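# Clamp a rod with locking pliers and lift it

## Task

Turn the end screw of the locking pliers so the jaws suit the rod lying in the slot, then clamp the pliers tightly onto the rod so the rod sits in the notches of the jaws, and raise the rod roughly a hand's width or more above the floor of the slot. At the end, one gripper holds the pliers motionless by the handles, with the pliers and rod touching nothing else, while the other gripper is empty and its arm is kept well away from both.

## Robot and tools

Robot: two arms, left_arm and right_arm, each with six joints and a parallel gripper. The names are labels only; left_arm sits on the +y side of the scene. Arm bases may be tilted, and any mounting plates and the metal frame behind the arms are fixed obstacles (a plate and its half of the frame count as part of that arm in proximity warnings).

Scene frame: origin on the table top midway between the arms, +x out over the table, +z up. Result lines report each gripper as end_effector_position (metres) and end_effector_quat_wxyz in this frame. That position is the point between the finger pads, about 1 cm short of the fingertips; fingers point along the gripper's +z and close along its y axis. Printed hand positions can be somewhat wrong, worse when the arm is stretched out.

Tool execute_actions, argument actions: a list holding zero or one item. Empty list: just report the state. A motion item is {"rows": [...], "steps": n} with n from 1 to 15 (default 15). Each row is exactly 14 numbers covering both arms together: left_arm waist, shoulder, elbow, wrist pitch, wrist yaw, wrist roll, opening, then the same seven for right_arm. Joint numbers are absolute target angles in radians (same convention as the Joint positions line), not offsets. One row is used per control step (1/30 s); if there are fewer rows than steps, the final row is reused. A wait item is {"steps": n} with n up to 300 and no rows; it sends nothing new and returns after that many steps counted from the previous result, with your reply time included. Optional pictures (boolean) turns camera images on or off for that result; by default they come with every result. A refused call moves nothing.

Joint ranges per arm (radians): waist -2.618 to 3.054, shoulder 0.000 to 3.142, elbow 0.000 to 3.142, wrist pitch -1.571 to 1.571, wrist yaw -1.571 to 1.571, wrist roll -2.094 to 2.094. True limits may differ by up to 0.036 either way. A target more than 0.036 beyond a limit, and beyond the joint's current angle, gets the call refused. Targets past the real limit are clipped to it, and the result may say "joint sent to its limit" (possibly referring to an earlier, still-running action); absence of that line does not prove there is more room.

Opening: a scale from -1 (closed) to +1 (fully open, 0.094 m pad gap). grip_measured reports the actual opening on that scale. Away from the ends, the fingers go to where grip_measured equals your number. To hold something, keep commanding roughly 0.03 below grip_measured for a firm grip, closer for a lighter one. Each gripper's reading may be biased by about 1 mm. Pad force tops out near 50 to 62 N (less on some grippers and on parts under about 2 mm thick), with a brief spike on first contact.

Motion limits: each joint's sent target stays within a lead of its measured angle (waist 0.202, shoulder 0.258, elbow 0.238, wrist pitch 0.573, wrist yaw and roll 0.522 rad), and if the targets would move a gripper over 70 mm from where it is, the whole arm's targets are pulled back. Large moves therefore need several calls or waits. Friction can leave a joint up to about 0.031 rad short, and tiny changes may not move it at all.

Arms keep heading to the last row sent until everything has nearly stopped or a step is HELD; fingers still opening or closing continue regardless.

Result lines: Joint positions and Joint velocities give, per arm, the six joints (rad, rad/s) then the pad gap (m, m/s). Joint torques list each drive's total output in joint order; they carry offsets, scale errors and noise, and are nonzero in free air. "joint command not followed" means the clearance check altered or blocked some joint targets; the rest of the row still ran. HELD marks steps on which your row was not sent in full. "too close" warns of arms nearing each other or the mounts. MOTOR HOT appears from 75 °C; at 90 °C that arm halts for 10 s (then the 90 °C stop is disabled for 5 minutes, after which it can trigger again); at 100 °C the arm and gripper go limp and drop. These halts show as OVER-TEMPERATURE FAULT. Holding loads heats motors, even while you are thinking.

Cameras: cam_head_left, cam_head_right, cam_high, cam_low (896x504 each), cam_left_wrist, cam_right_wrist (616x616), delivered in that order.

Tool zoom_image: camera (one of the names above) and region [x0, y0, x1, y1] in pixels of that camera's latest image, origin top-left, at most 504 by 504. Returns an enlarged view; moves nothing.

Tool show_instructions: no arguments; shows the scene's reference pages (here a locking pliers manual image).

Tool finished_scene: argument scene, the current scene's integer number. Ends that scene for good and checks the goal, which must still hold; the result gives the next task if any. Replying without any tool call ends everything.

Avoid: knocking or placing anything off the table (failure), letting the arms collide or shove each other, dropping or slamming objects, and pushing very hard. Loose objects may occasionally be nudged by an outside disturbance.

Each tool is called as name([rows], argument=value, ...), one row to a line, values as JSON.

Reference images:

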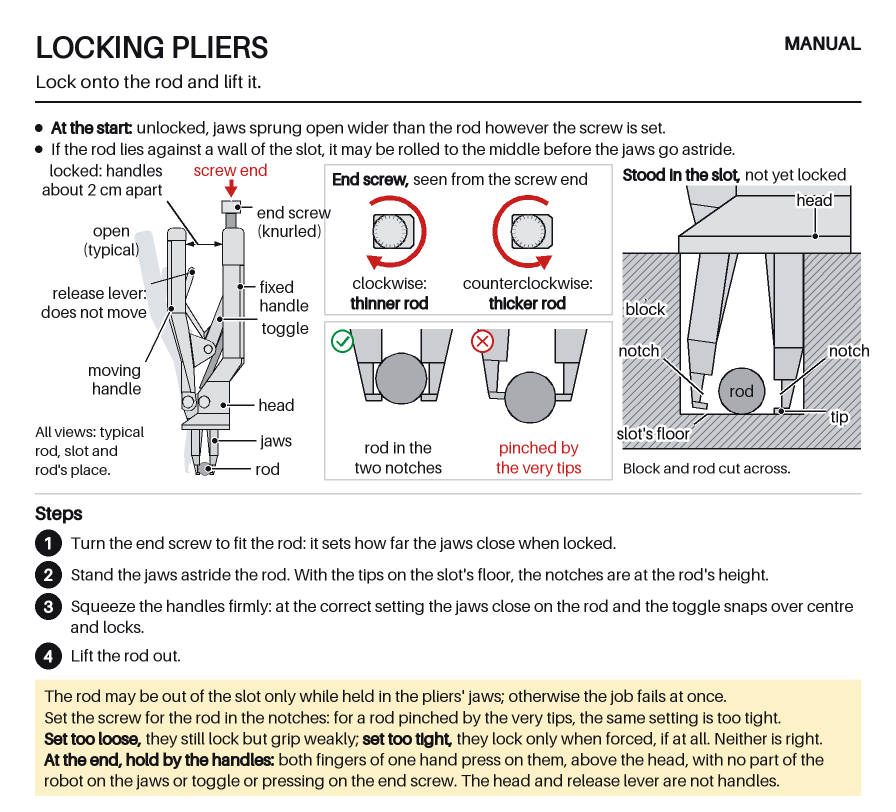

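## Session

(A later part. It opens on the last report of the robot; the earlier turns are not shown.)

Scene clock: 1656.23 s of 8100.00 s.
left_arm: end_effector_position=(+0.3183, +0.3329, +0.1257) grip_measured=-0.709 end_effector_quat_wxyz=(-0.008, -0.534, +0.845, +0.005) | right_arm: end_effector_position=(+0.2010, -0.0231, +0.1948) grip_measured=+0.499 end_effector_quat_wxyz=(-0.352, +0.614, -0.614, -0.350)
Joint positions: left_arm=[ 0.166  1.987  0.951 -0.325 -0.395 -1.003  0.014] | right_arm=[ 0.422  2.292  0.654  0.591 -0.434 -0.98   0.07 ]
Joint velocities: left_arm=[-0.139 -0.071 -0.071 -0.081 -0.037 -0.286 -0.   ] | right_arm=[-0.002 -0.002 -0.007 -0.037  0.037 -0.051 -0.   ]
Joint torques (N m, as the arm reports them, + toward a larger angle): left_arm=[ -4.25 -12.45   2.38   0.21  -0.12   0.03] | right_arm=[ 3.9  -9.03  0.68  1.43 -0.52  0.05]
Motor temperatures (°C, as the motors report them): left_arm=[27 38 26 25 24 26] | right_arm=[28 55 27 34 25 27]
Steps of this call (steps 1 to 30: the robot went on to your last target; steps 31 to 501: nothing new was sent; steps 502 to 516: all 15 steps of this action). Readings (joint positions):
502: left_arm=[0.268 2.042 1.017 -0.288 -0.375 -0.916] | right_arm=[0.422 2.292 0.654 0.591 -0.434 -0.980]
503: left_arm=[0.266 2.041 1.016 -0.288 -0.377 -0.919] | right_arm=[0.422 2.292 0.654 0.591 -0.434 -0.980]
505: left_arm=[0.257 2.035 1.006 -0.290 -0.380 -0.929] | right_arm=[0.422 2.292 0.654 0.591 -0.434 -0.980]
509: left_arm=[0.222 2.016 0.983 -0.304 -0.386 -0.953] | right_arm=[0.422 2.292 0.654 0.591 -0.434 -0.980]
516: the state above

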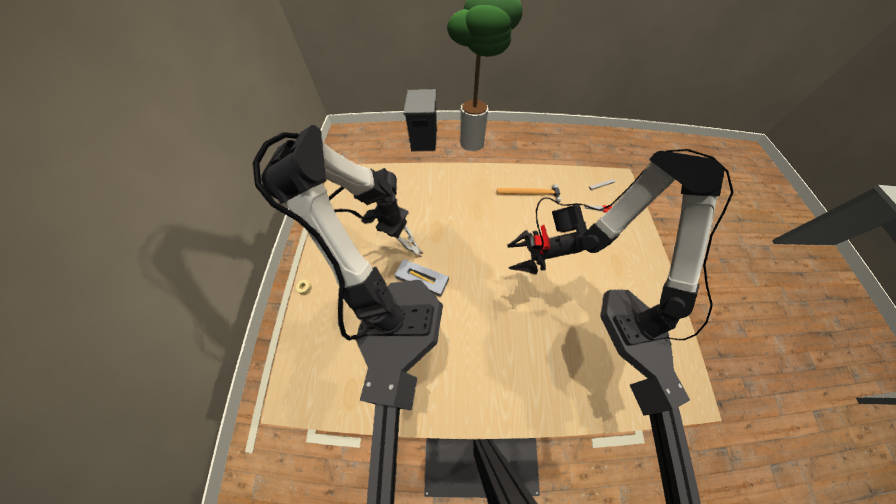

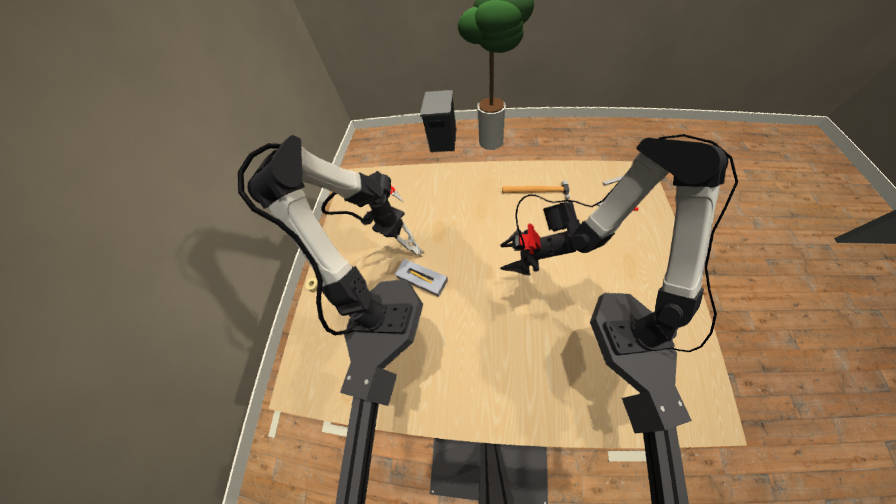

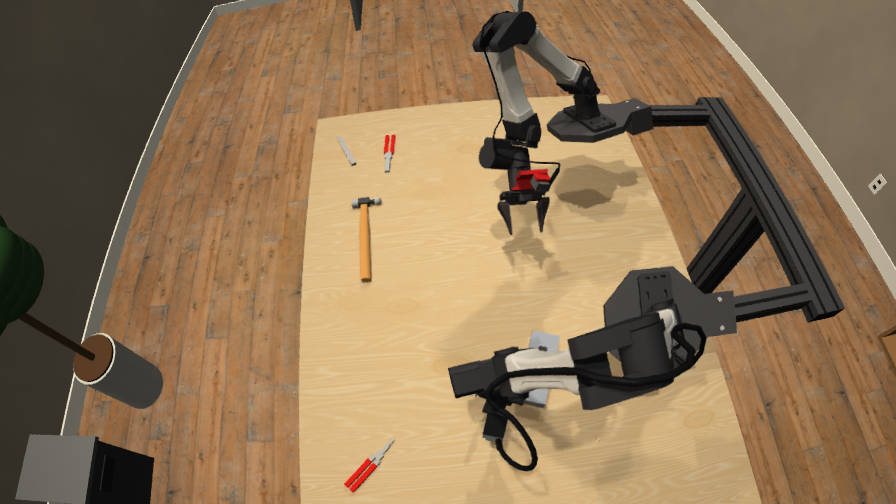

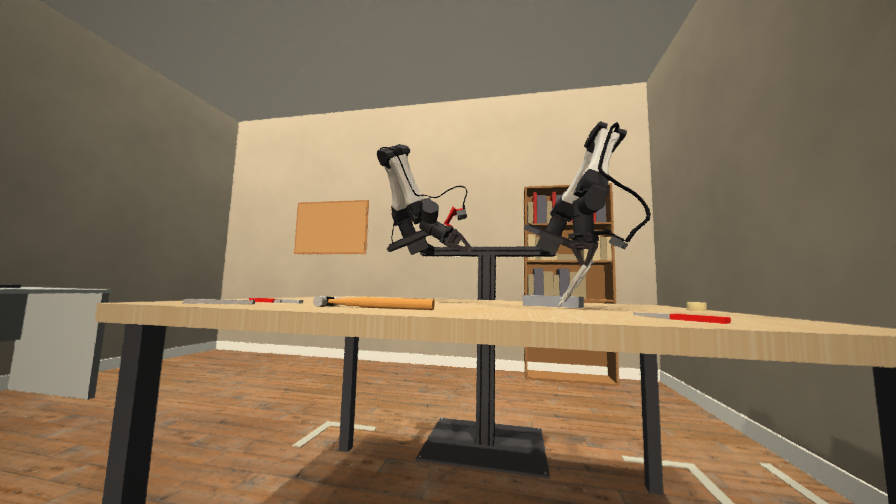

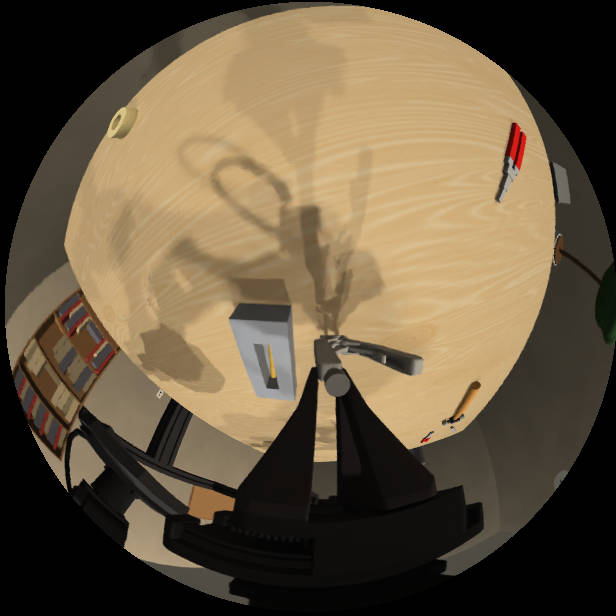

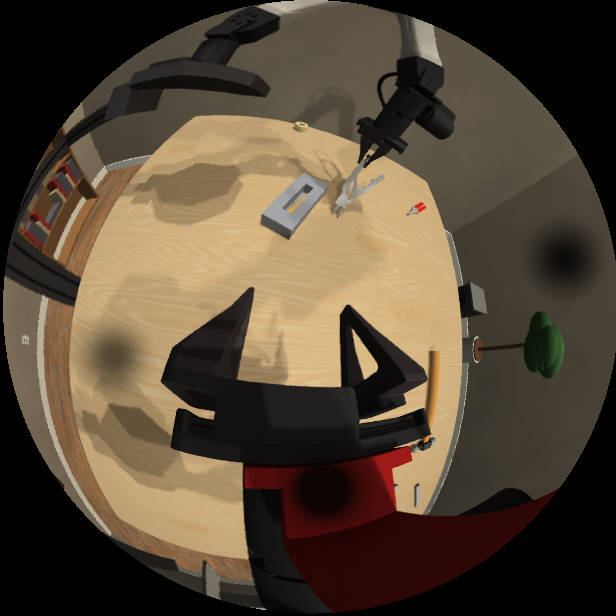

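execute_actions([
  {"rows":[[0.142,1.966,0.925,-0.349,-0.407,-1.04,-0.713,0.425,2.283,0.63,0.6,-0.44,-0.98,0.5],[0.133,1.962,0.92,-0.35,-0.409,-1.05,-0.713,0.425,2.283,0.63,0.6,-0.44,-0.98,0.5],[0.124,1.958,0.915,-0.351,-0.41,-1.06,-0.713,0.425,2.283,0.63,0.6,-0.44,-0.98,0.5],[0.115,1.954,0.91,-0.352,-0.412,-1.07,-0.713,0.425,2.283,0.63,0.6,-0.44,-0.98,0.5],[0.106,1.951,0.905,-0.353,-0.414,-1.08,-0.713,0.425,2.283,0.63,0.6,-0.44,-0.98,0.5],[0.097,1.948,0.9,-0.354,-0.416,-1.09,-0.713,0.425,2.283,0.63,0.6,-0.44,-0.98,0.5],[0.088,1.945,0.895,-0.355,-0.417,-1.1,-0.713,0.425,2.283,0.63,0.6,-0.44,-0.98,0.5],[0.079,1.942,0.89,-0.356,-0.419,-1.11,-0.713,0.425,2.283,0.63,0.6,-0.44,-0.98,0.5],[0.07,1.94,0.885,-0.357,-0.421,-1.12,-0.713,0.425,2.283,0.63,0.6,-0.44,-0.98,0.5],[0.061,1.938,0.88,-0.358,-0.422,-1.128,-0.713,0.425,2.283,0.63,0.6,-0.44,-0.98,0.5],[0.052,1.936,0.875,-0.359,-0.424,-1.136,-0.713,0.425,2.283,0.63,0.6,-0.44,-0.98,0.5],[0.043,1.934,0.869,-0.36,-0.426,-1.144,-0.713,0.425,2.283,0.63,0.6,-0.44,-0.98,0.5],[0.035,1.932,0.864,-0.36,-0.427,-1.15,-0.713,0.425,2.283,0.63,0.6,-0.44,-0.98,0.5],[0.029,1.93,0.859,-0.36,-0.428,-1.155,-0.713,0.425,2.283,0.63,0.6,-0.44,-0.98,0.5]],"steps":15},
], pictures=false)

execute_actions(actions=[])

zoom_image(camera="cam_low", region=[510, 225, 630, 320])

Scene clock: 1672.10 s of 8100.00 s.
left_arm: end_effector_position=(+0.3024, +0.2987, +0.1422) grip_measured=-0.709 end_effector_quat_wxyz=(-0.007, -0.532, +0.847, +0.005) | right_arm: end_effector_position=(+0.2010, -0.0231, +0.1948) grip_measured=+0.499 end_effector_quat_wxyz=(-0.352, +0.614, -0.614, -0.350)
Joint positions: left_arm=[ 0.046  1.947  0.882 -0.343 -0.418 -1.124  0.014] | right_arm=[ 0.422  2.292  0.654  0.591 -0.434 -0.98   0.07 ]
Joint velocities: left_arm=[-0.178 -0.017 -0.125 -0.11  -0.037 -0.125  0.   ] | right_arm=[-0.012  0.012 -0.007 -0.007 -0.037 -0.022 -0.001]
Joint torques (N m, as the arm reports them, + toward a larger angle): left_arm=[ -4.14 -11.93   2.61   0.2   -0.17   0.02] | right_arm=[ 3.76 -8.87  0.73  1.42 -0.52  0.07]
Motor temperatures (°C, as the motors report them): left_arm=[27 39 25 25 24 26] | right_arm=[28 55 27 34 25 27]
Steps of this call (steps 1 to 30: the robot went on to your last target; steps 31 to 461: nothing new was sent; steps 462 to 476: all 15 steps of this action). Readings (joint positions):
462: left_arm=[0.159 1.985 0.948 -0.334 -0.400 -1.027] | right_arm=[0.422 2.292 0.654 0.591 -0.434 -0.980]
463: left_arm=[0.158 1.984 0.947 -0.334 -0.401 -1.030] | right_arm=[0.422 2.292 0.654 0.591 -0.434 -0.980]
465: left_arm=[0.148 1.978 0.938 -0.334 -0.405 -1.040] | right_arm=[0.422 2.292 0.654 0.591 -0.434 -0.980]
469: left_arm=[0.109 1.962 0.917 -0.338 -0.411 -1.069] | right_arm=[0.422 2.292 0.654 0.591 -0.434 -0.980]
476: the state above

Scene clock: 1672.10 s of 8100.00 s.
left_arm: end_effector_position=(+0.3024, +0.2987, +0.1422) grip_measured=-0.709 end_effector_quat_wxyz=(-0.007, -0.532, +0.847, +0.005) | right_arm: end_effector_position=(+0.2010, -0.0231, +0.1948) grip_measured=+0.499 end_effector_quat_wxyz=(-0.352, +0.614, -0.614, -0.350)
Joint positions: left_arm=[ 0.046  1.947  0.882 -0.343 -0.418 -1.124  0.014] | right_arm=[ 0.422  2.292  0.654  0.591 -0.434 -0.98   0.07 ]
Joint velocities: left_arm=[-0.178 -0.017 -0.125 -0.11  -0.037 -0.125  0.   ] | right_arm=[-0.012  0.012 -0.007 -0.007 -0.037 -0.022 -0.001]
Joint torques (N m, as the arm reports them, + toward a larger angle): left_arm=[ -4.14 -11.93   2.61   0.2   -0.17   0.02] | right_arm=[ 3.76 -8.87  0.73  1.42 -0.52  0.07]
Motor temperatures (°C, as the motors report them): left_arm=[27 39 25 25 24 26] | right_arm=[28 55 27 34 25 27]

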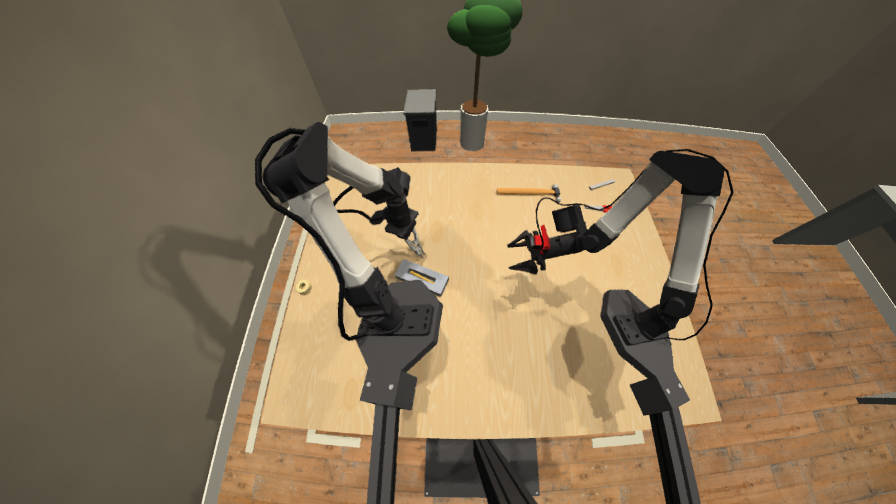

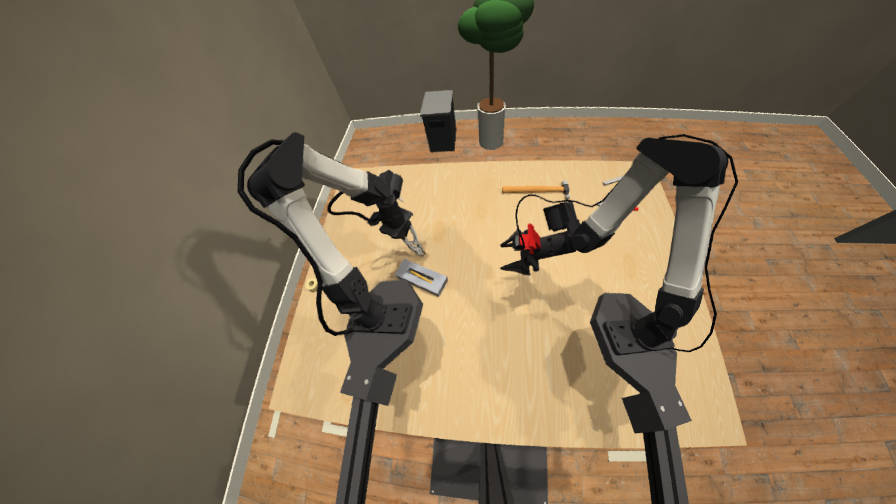

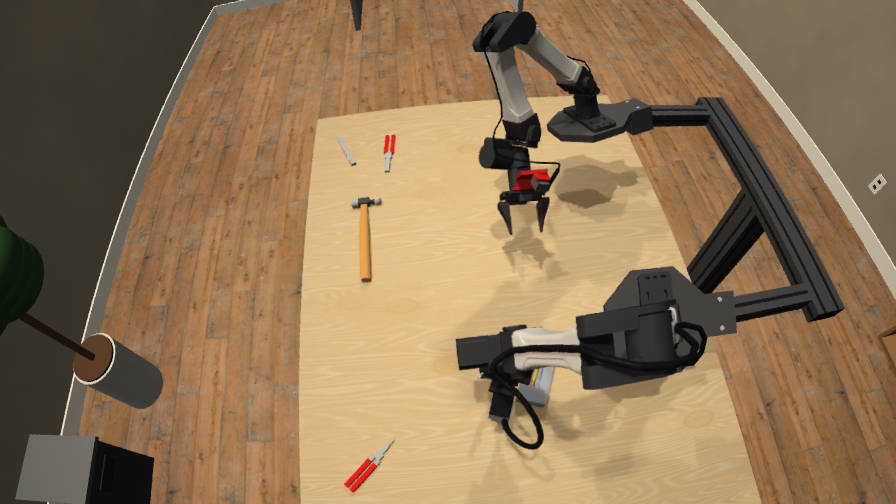

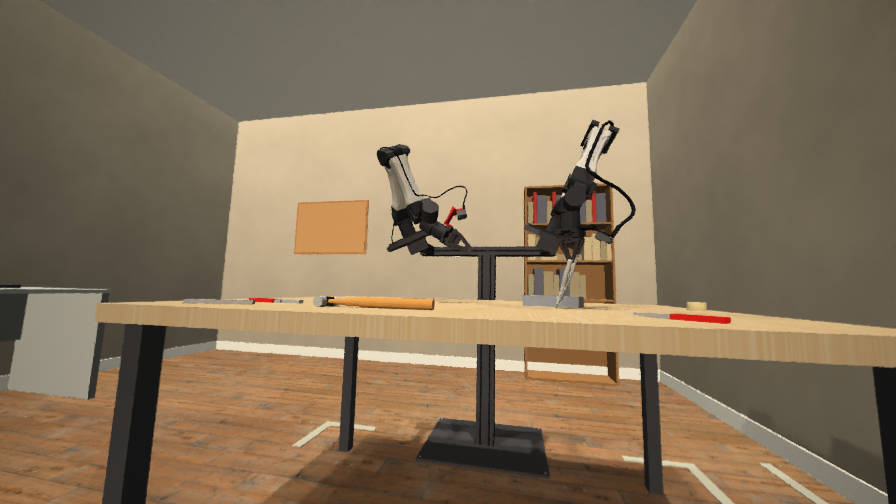

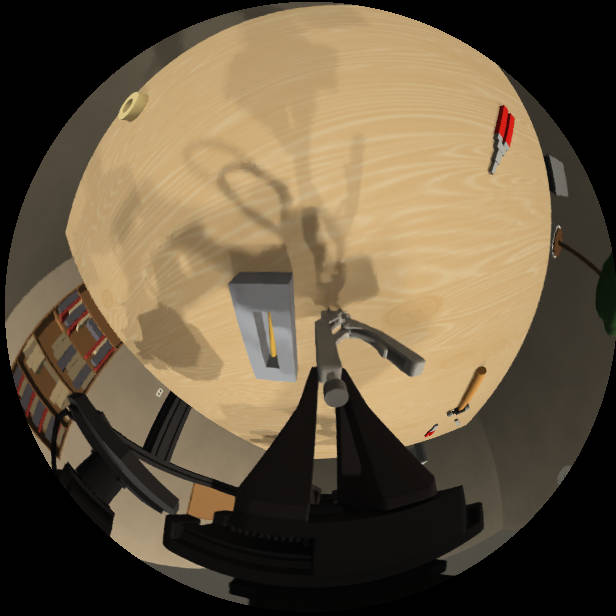

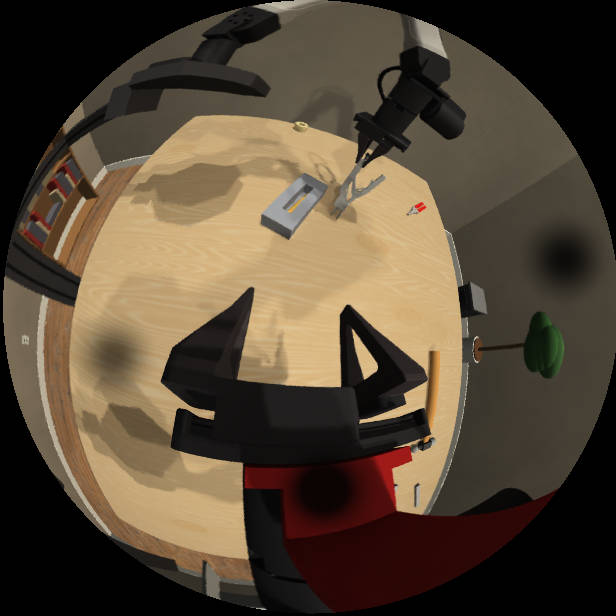

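Region (510, 225, 630, 320) of cam_low's 896x504 image, scaled by 4.200, with more detail than that image has; it fills the top 399 rows of this view, and the rest is white.

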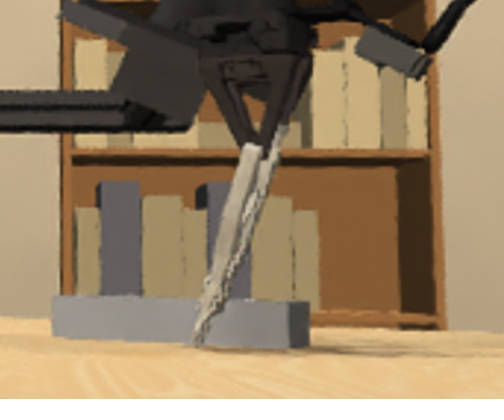

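execute_actions([
  {"rows":[[0.02,1.94,0.855,-0.345,-0.43,-1.165,-0.713,0.425,2.283,0.63,0.6,-0.44,-0.98,0.5],[0.01,1.95,0.851,-0.335,-0.432,-1.175,-0.713,0.425,2.283,0.63,0.6,-0.44,-0.98,0.5],[0.0,1.955,0.847,-0.33,-0.433,-1.185,-0.713,0.425,2.283,0.63,0.6,-0.44,-0.98,0.5],[-0.01,1.958,0.843,-0.328,-0.435,-1.195,-0.713,0.425,2.283,0.63,0.6,-0.44,-0.98,0.5],[-0.02,1.96,0.839,-0.326,-0.436,-1.205,-0.713,0.425,2.283,0.63,0.6,-0.44,-0.98,0.5],[-0.03,1.962,0.835,-0.324,-0.438,-1.215,-0.713,0.425,2.283,0.63,0.6,-0.44,-0.98,0.5],[-0.04,1.964,0.831,-0.322,-0.439,-1.225,-0.713,0.425,2.283,0.63,0.6,-0.44,-0.98,0.5],[-0.05,1.967,0.827,-0.319,-0.441,-1.235,-0.713,0.425,2.283,0.63,0.6,-0.44,-0.98,0.5],[-0.06,1.97,0.823,-0.316,-0.442,-1.245,-0.713,0.425,2.283,0.63,0.6,-0.44,-0.98,0.5],[-0.07,1.973,0.82,-0.313,-0.444,-1.255,-0.713,0.425,2.283,0.63,0.6,-0.44,-0.98,0.5],[-0.08,1.977,0.817,-0.31,-0.445,-1.265,-0.713,0.425,2.283,0.63,0.6,-0.44,-0.98,0.5],[-0.09,1.981,0.814,-0.307,-0.446,-1.275,-0.713,0.425,2.283,0.63,0.6,-0.44,-0.98,0.5],[-0.1,1.985,0.811,-0.304,-0.447,-1.285,-0.713,0.425,2.283,0.63,0.6,-0.44,-0.98,0.5],[-0.11,1.99,0.808,-0.3,-0.448,-1.29,-0.713,0.425,2.283,0.63,0.6,-0.44,-0.98,0.5]],"steps":15},
], pictures=false)

execute_actions([
  {"steps":10},
])

zoom_image(camera="cam_low", region=[500, 225, 620, 320])

Scene clock: 1688.60 s of 8100.00 s.
left_arm: end_effector_position=(+0.2841, +0.2583, +0.1457) grip_measured=-0.709 end_effector_quat_wxyz=(-0.005, -0.525, +0.851, +0.006) | right_arm: end_effector_position=(+0.2010, -0.0231, +0.1948) grip_measured=+0.499 end_effector_quat_wxyz=(-0.352, +0.614, -0.614, -0.350)
Joint positions: left_arm=[-0.089  1.974  0.827 -0.323 -0.439 -1.255  0.014] | right_arm=[ 0.422  2.292  0.654  0.591 -0.434 -0.98   0.07 ]
Joint velocities: left_arm=[-0.252  0.11  -0.085  0.066 -0.139 -0.198  0.   ] | right_arm=[-0.017  0.007  0.012 -0.037  0.007  0.022 -0.001]
Joint torques (N m, as the arm reports them, + toward a larger angle): left_arm=[-4.27 -9.01  2.5   0.49 -0.15  0.06] | right_arm=[ 3.97 -8.77  0.83  1.49 -0.56  0.04]
Motor temperatures (°C, as the motors report them): left_arm=[28 39 25 25 24 26] | right_arm=[28 55 27 34 25 27]
Steps of this call (steps 1 to 30: the robot went on to your last target; steps 31 to 480: nothing new was sent; steps 481 to 495: all 15 steps of this action). Readings (joint positions):
481: left_arm=[0.038 1.947 0.875 -0.349 -0.423 -1.150] | right_arm=[0.422 2.292 0.654 0.591 -0.434 -0.980]
482: left_arm=[0.036 1.947 0.875 -0.349 -0.424 -1.154] | right_arm=[0.422 2.292 0.654 0.591 -0.434 -0.980]
484: left_arm=[0.024 1.947 0.870 -0.344 -0.429 -1.164] | right_arm=[0.422 2.292 0.654 0.591 -0.434 -0.980]
488: left_arm=[-0.018 1.948 0.852 -0.338 -0.434 -1.194] | right_arm=[0.422 2.292 0.654 0.591 -0.434 -0.980]
495: the state above

Scene clock: 1688.93 s of 8100.00 s.
left_arm: end_effector_position=(+0.2825, +0.2547, +0.1450) grip_measured=-0.709 end_effector_quat_wxyz=(-0.004, -0.530, +0.848, +0.006) | right_arm: end_effector_position=(+0.2010, -0.0231, +0.1948) grip_measured=+0.499 end_effector_quat_wxyz=(-0.352, +0.614, -0.614, -0.350)
Joint positions: left_arm=[-0.102  1.981  0.823 -0.316 -0.442 -1.281  0.014] | right_arm=[ 0.422  2.292  0.654  0.591 -0.434 -0.98   0.07 ]
Joint velocities: left_arm=[-0.022 -0.002 -0.017  0.051 -0.066 -0.007  0.001] | right_arm=[-0.007  0.002  0.002 -0.007 -0.081  0.11   0.   ]
Joint torques (N m, as the arm reports them, + toward a larger angle): left_arm=[-4.47 -8.95  2.47  0.48 -0.13  0.03] | right_arm=[ 3.82 -8.87  0.65  1.46 -0.53  0.1 ]
Motor temperatures (°C, as the motors report them): left_arm=[28 39 25 25 24 26] | right_arm=[28 55 27 34 25 27]
Steps of this call (steps 1 to 10: the robot went on to your last target). Readings (joint positions):
1: left_arm=[-0.096 1.978 0.825 -0.322 -0.439 -1.260] | right_arm=[0.422 2.292 0.654 0.591 -0.434 -0.980]
2: left_arm=[-0.100 1.980 0.824 -0.321 -0.439 -1.265] | right_arm=[0.422 2.292 0.654 0.591 -0.434 -0.980]
4: left_arm=[-0.102 1.981 0.823 -0.321 -0.439 -1.272] | right_arm=[0.422 2.292 0.654 0.591 -0.434 -0.980]
8: left_arm=[-0.102 1.981 0.823 -0.317 -0.442 -1.279] | right_arm=[0.422 2.292 0.654 0.591 -0.434 -0.980]
10: the state above

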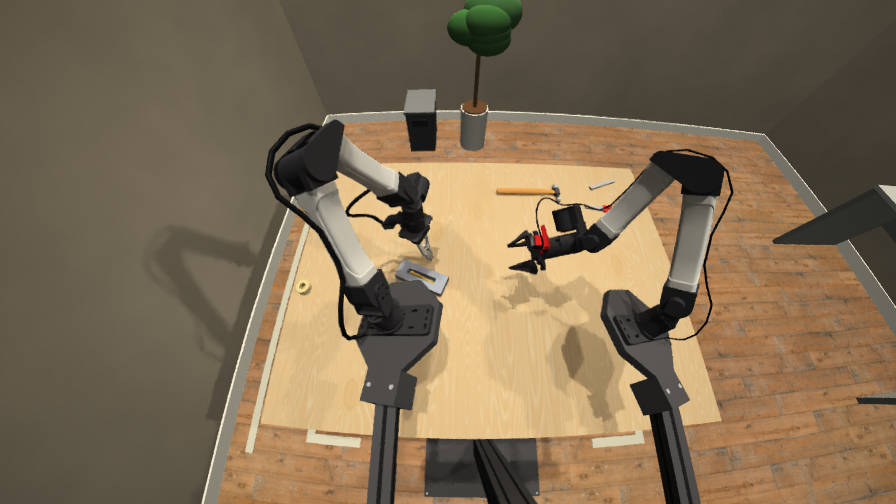

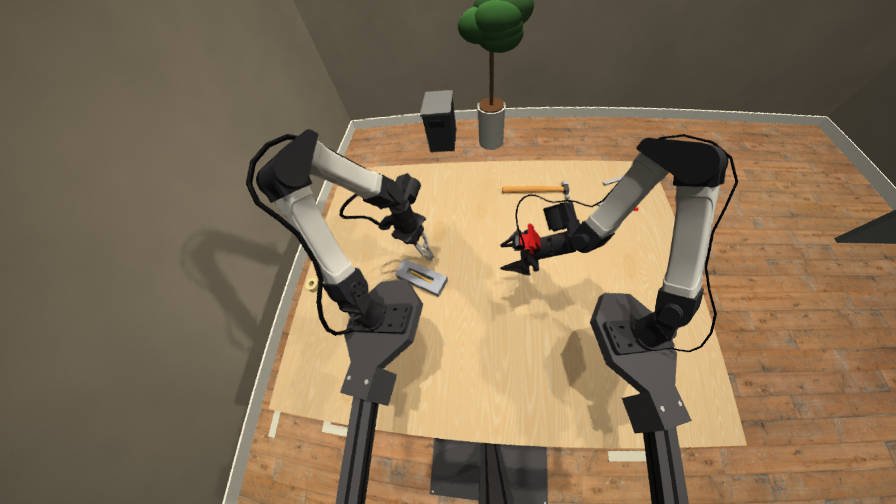

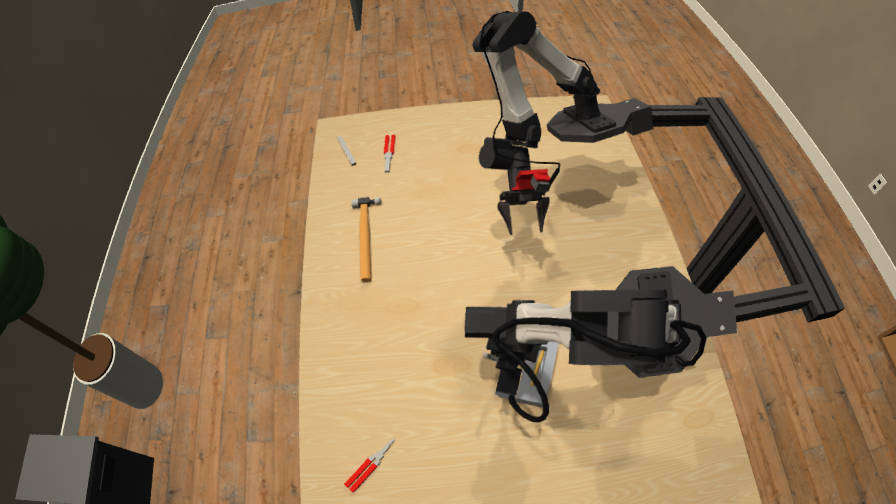

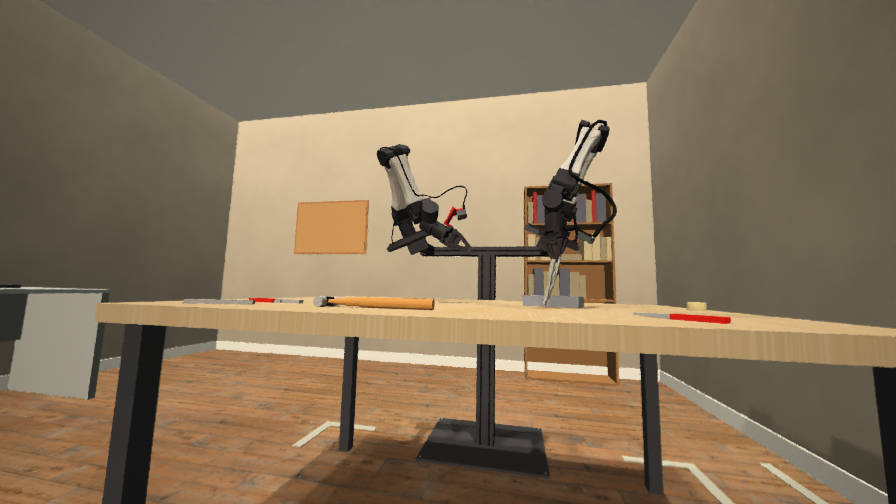

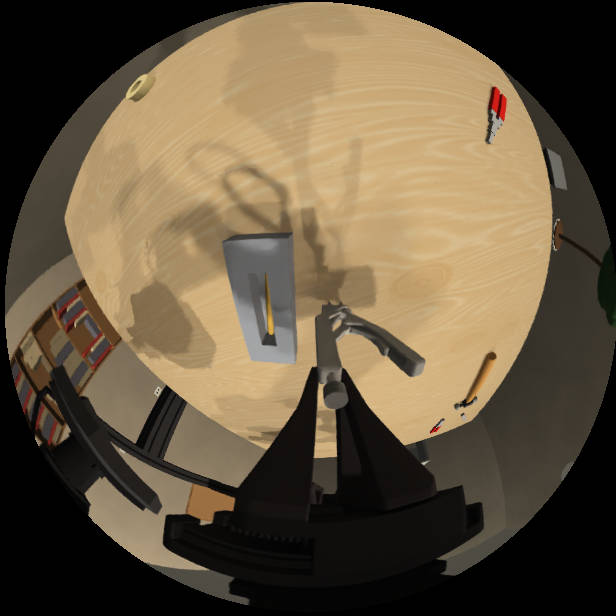

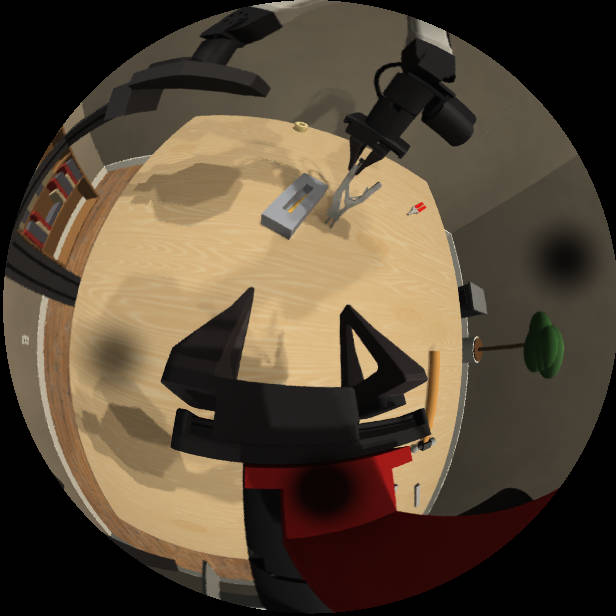

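Region (500, 225, 620, 320) of cam_low's 896x504 image, scaled by 4.200, with more detail than that image has; it fills the top 399 rows of this view, and the rest is white.

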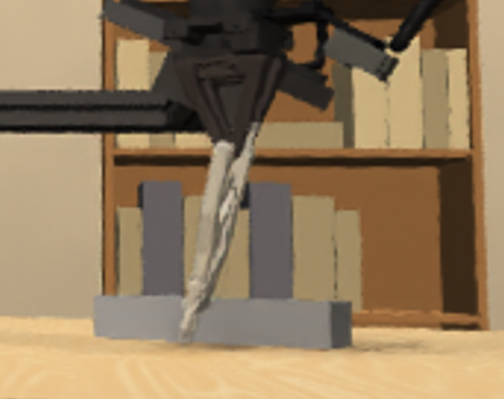

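execute_actions([
  {"rows":[[-0.113,1.975,0.808,-0.32,-0.449,-1.292,-0.712,0.425,2.283,0.63,0.6,-0.44,-0.98,0.5],[-0.116,1.968,0.807,-0.328,-0.449,-1.295,-0.712,0.425,2.283,0.63,0.6,-0.44,-0.98,0.5],[-0.12,1.965,0.806,-0.331,-0.45,-1.3,-0.712,0.425,2.283,0.63,0.6,-0.44,-0.98,0.5],[-0.125,1.962,0.804,-0.334,-0.45,-1.304,-0.712,0.425,2.283,0.63,0.6,-0.44,-0.98,0.5],[-0.13,1.96,0.803,-0.336,-0.451,-1.308,-0.712,0.425,2.283,0.63,0.6,-0.44,-0.98,0.5],[-0.135,1.958,0.801,-0.338,-0.451,-1.312,-0.712,0.425,2.283,0.63,0.6,-0.44,-0.98,0.5],[-0.14,1.956,0.8,-0.34,-0.452,-1.317,-0.712,0.425,2.283,0.63,0.6,-0.44,-0.98,0.5],[-0.145,1.954,0.798,-0.342,-0.452,-1.322,-0.712,0.425,2.283,0.63,0.6,-0.44,-0.98,0.5],[-0.15,1.952,0.797,-0.344,-0.453,-1.327,-0.712,0.425,2.283,0.63,0.6,-0.44,-0.98,0.5],[-0.155,1.95,0.795,-0.346,-0.453,-1.332,-0.712,0.425,2.283,0.63,0.6,-0.44,-0.98,0.5],[-0.16,1.949,0.793,-0.347,-0.454,-1.337,-0.712,0.425,2.283,0.63,0.6,-0.44,-0.98,0.5],[-0.165,1.948,0.791,-0.348,-0.454,-1.341,-0.712,0.425,2.283,0.63,0.6,-0.44,-0.98,0.5],[-0.17,1.947,0.79,-0.348,-0.455,-1.345,-0.712,0.425,2.283,0.63,0.6,-0.44,-0.98,0.5]],"steps":15},
])

zoom_image(camera="cam_low", region=[500, 225, 620, 320])

Scene clock: 1701.73 s of 8100.00 s.
left_arm: end_effector_position=(+0.2775, +0.2427, +0.1538) grip_measured=-0.709 end_effector_quat_wxyz=(+0.000, -0.527, +0.850, +0.003) | right_arm: end_effector_position=(+0.2010, -0.0231, +0.1948) grip_measured=+0.499 end_effector_quat_wxyz=(-0.352, +0.614, -0.614, -0.350)
Joint positions: left_arm=[-0.156  1.964  0.808 -0.332 -0.448 -1.328  0.014] | right_arm=[ 0.422  2.292  0.654  0.591 -0.434 -0.98   0.07 ]
Joint velocities: left_arm=[-0.061 -0.002 -0.017 -0.125  0.022 -0.125 -0.001] | right_arm=[-0.022  0.012  0.007  0.007 -0.037  0.022  0.   ]
Joint torques (N m, as the arm reports them, + toward a larger angle): left_arm=[ -4.36 -11.14   2.45   0.2   -0.15   0.04] | right_arm=[ 3.82 -8.99  0.75  1.46 -0.49  0.07]
Motor temperatures (°C, as the motors report them): left_arm=[28 38 25 25 24 26] | right_arm=[28 55 27 34 25 27]
Steps of this call (steps 1 to 30: the robot went on to your last target; steps 31 to 369: nothing new was sent; steps 370 to 384: all 15 steps of this action). Readings (joint positions):
370: left_arm=[-0.102 1.981 0.823 -0.314 -0.443 -1.284] | right_arm=[0.422 2.292 0.654 0.591 -0.434 -0.980]
371: left_arm=[-0.102 1.981 0.823 -0.314 -0.443 -1.285] | right_arm=[0.422 2.292 0.654 0.591 -0.434 -0.980]
373: left_arm=[-0.103 1.981 0.823 -0.316 -0.444 -1.289] | right_arm=[0.422 2.292 0.654 0.591 -0.434 -0.980]
377: left_arm=[-0.121 1.978 0.821 -0.322 -0.447 -1.301] | right_arm=[0.422 2.292 0.654 0.591 -0.434 -0.980]
384: the state above

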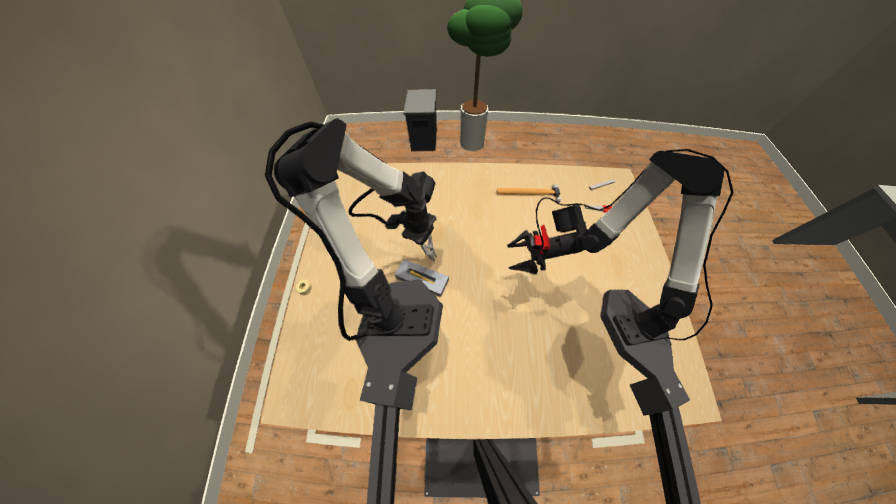

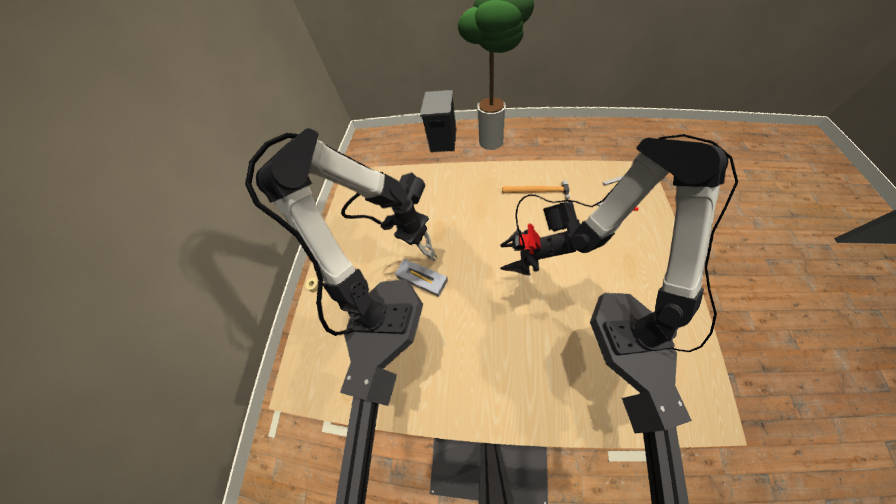

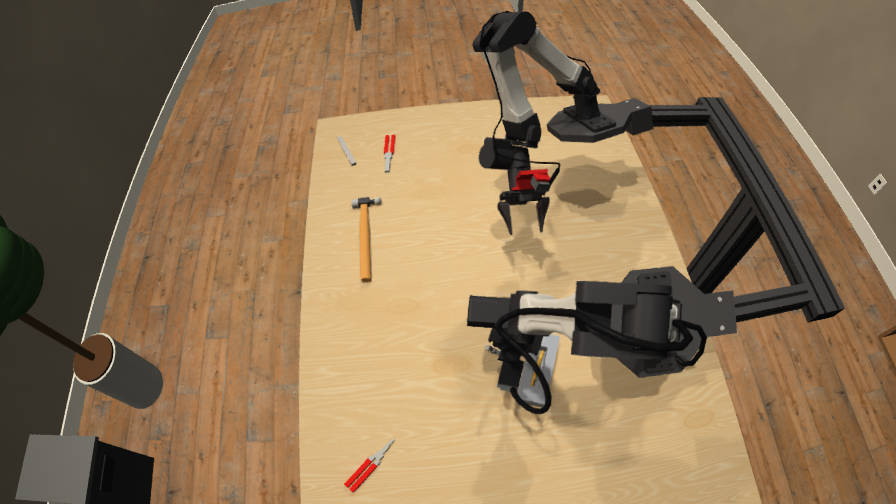

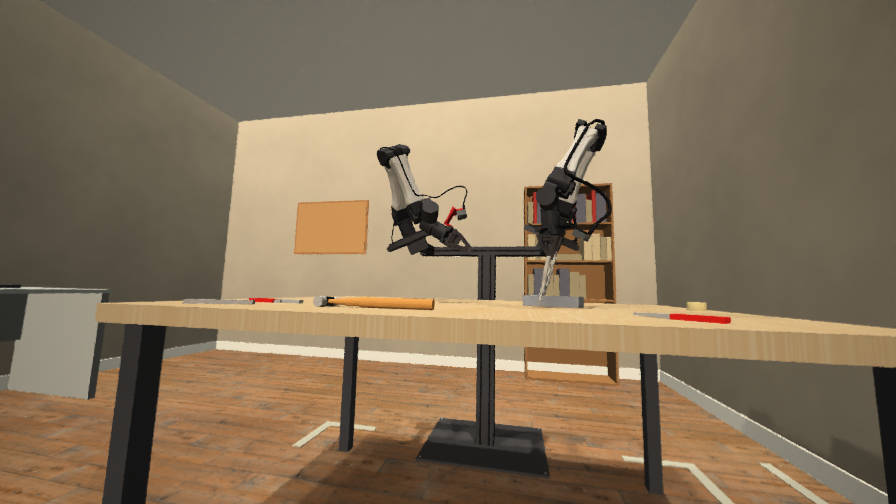

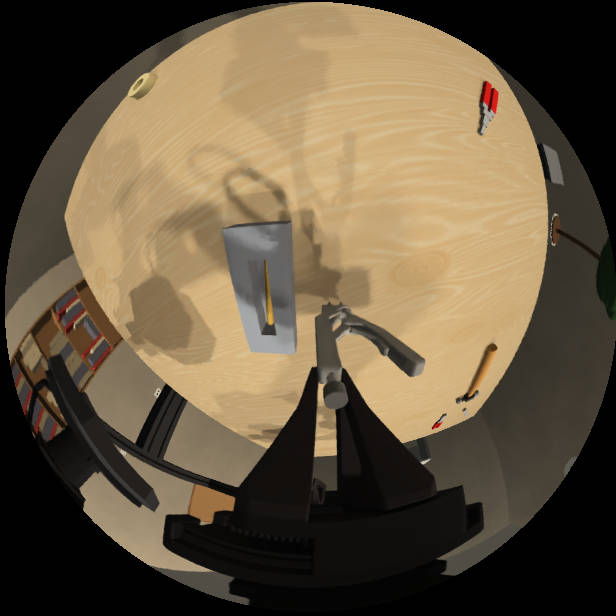

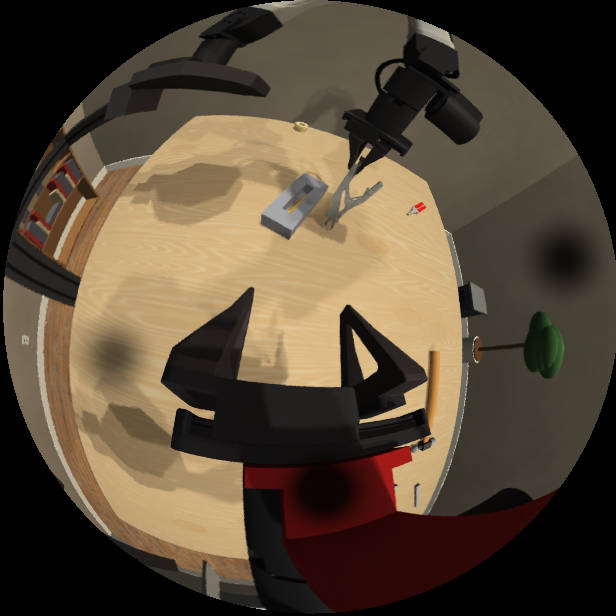

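Region (500, 225, 620, 320) of cam_low's 896x504 image, scaled by 4.200, with more detail than that image has; it fills the top 399 rows of this view, and the rest is white.

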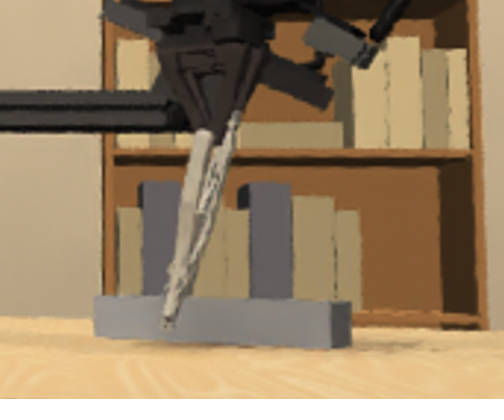

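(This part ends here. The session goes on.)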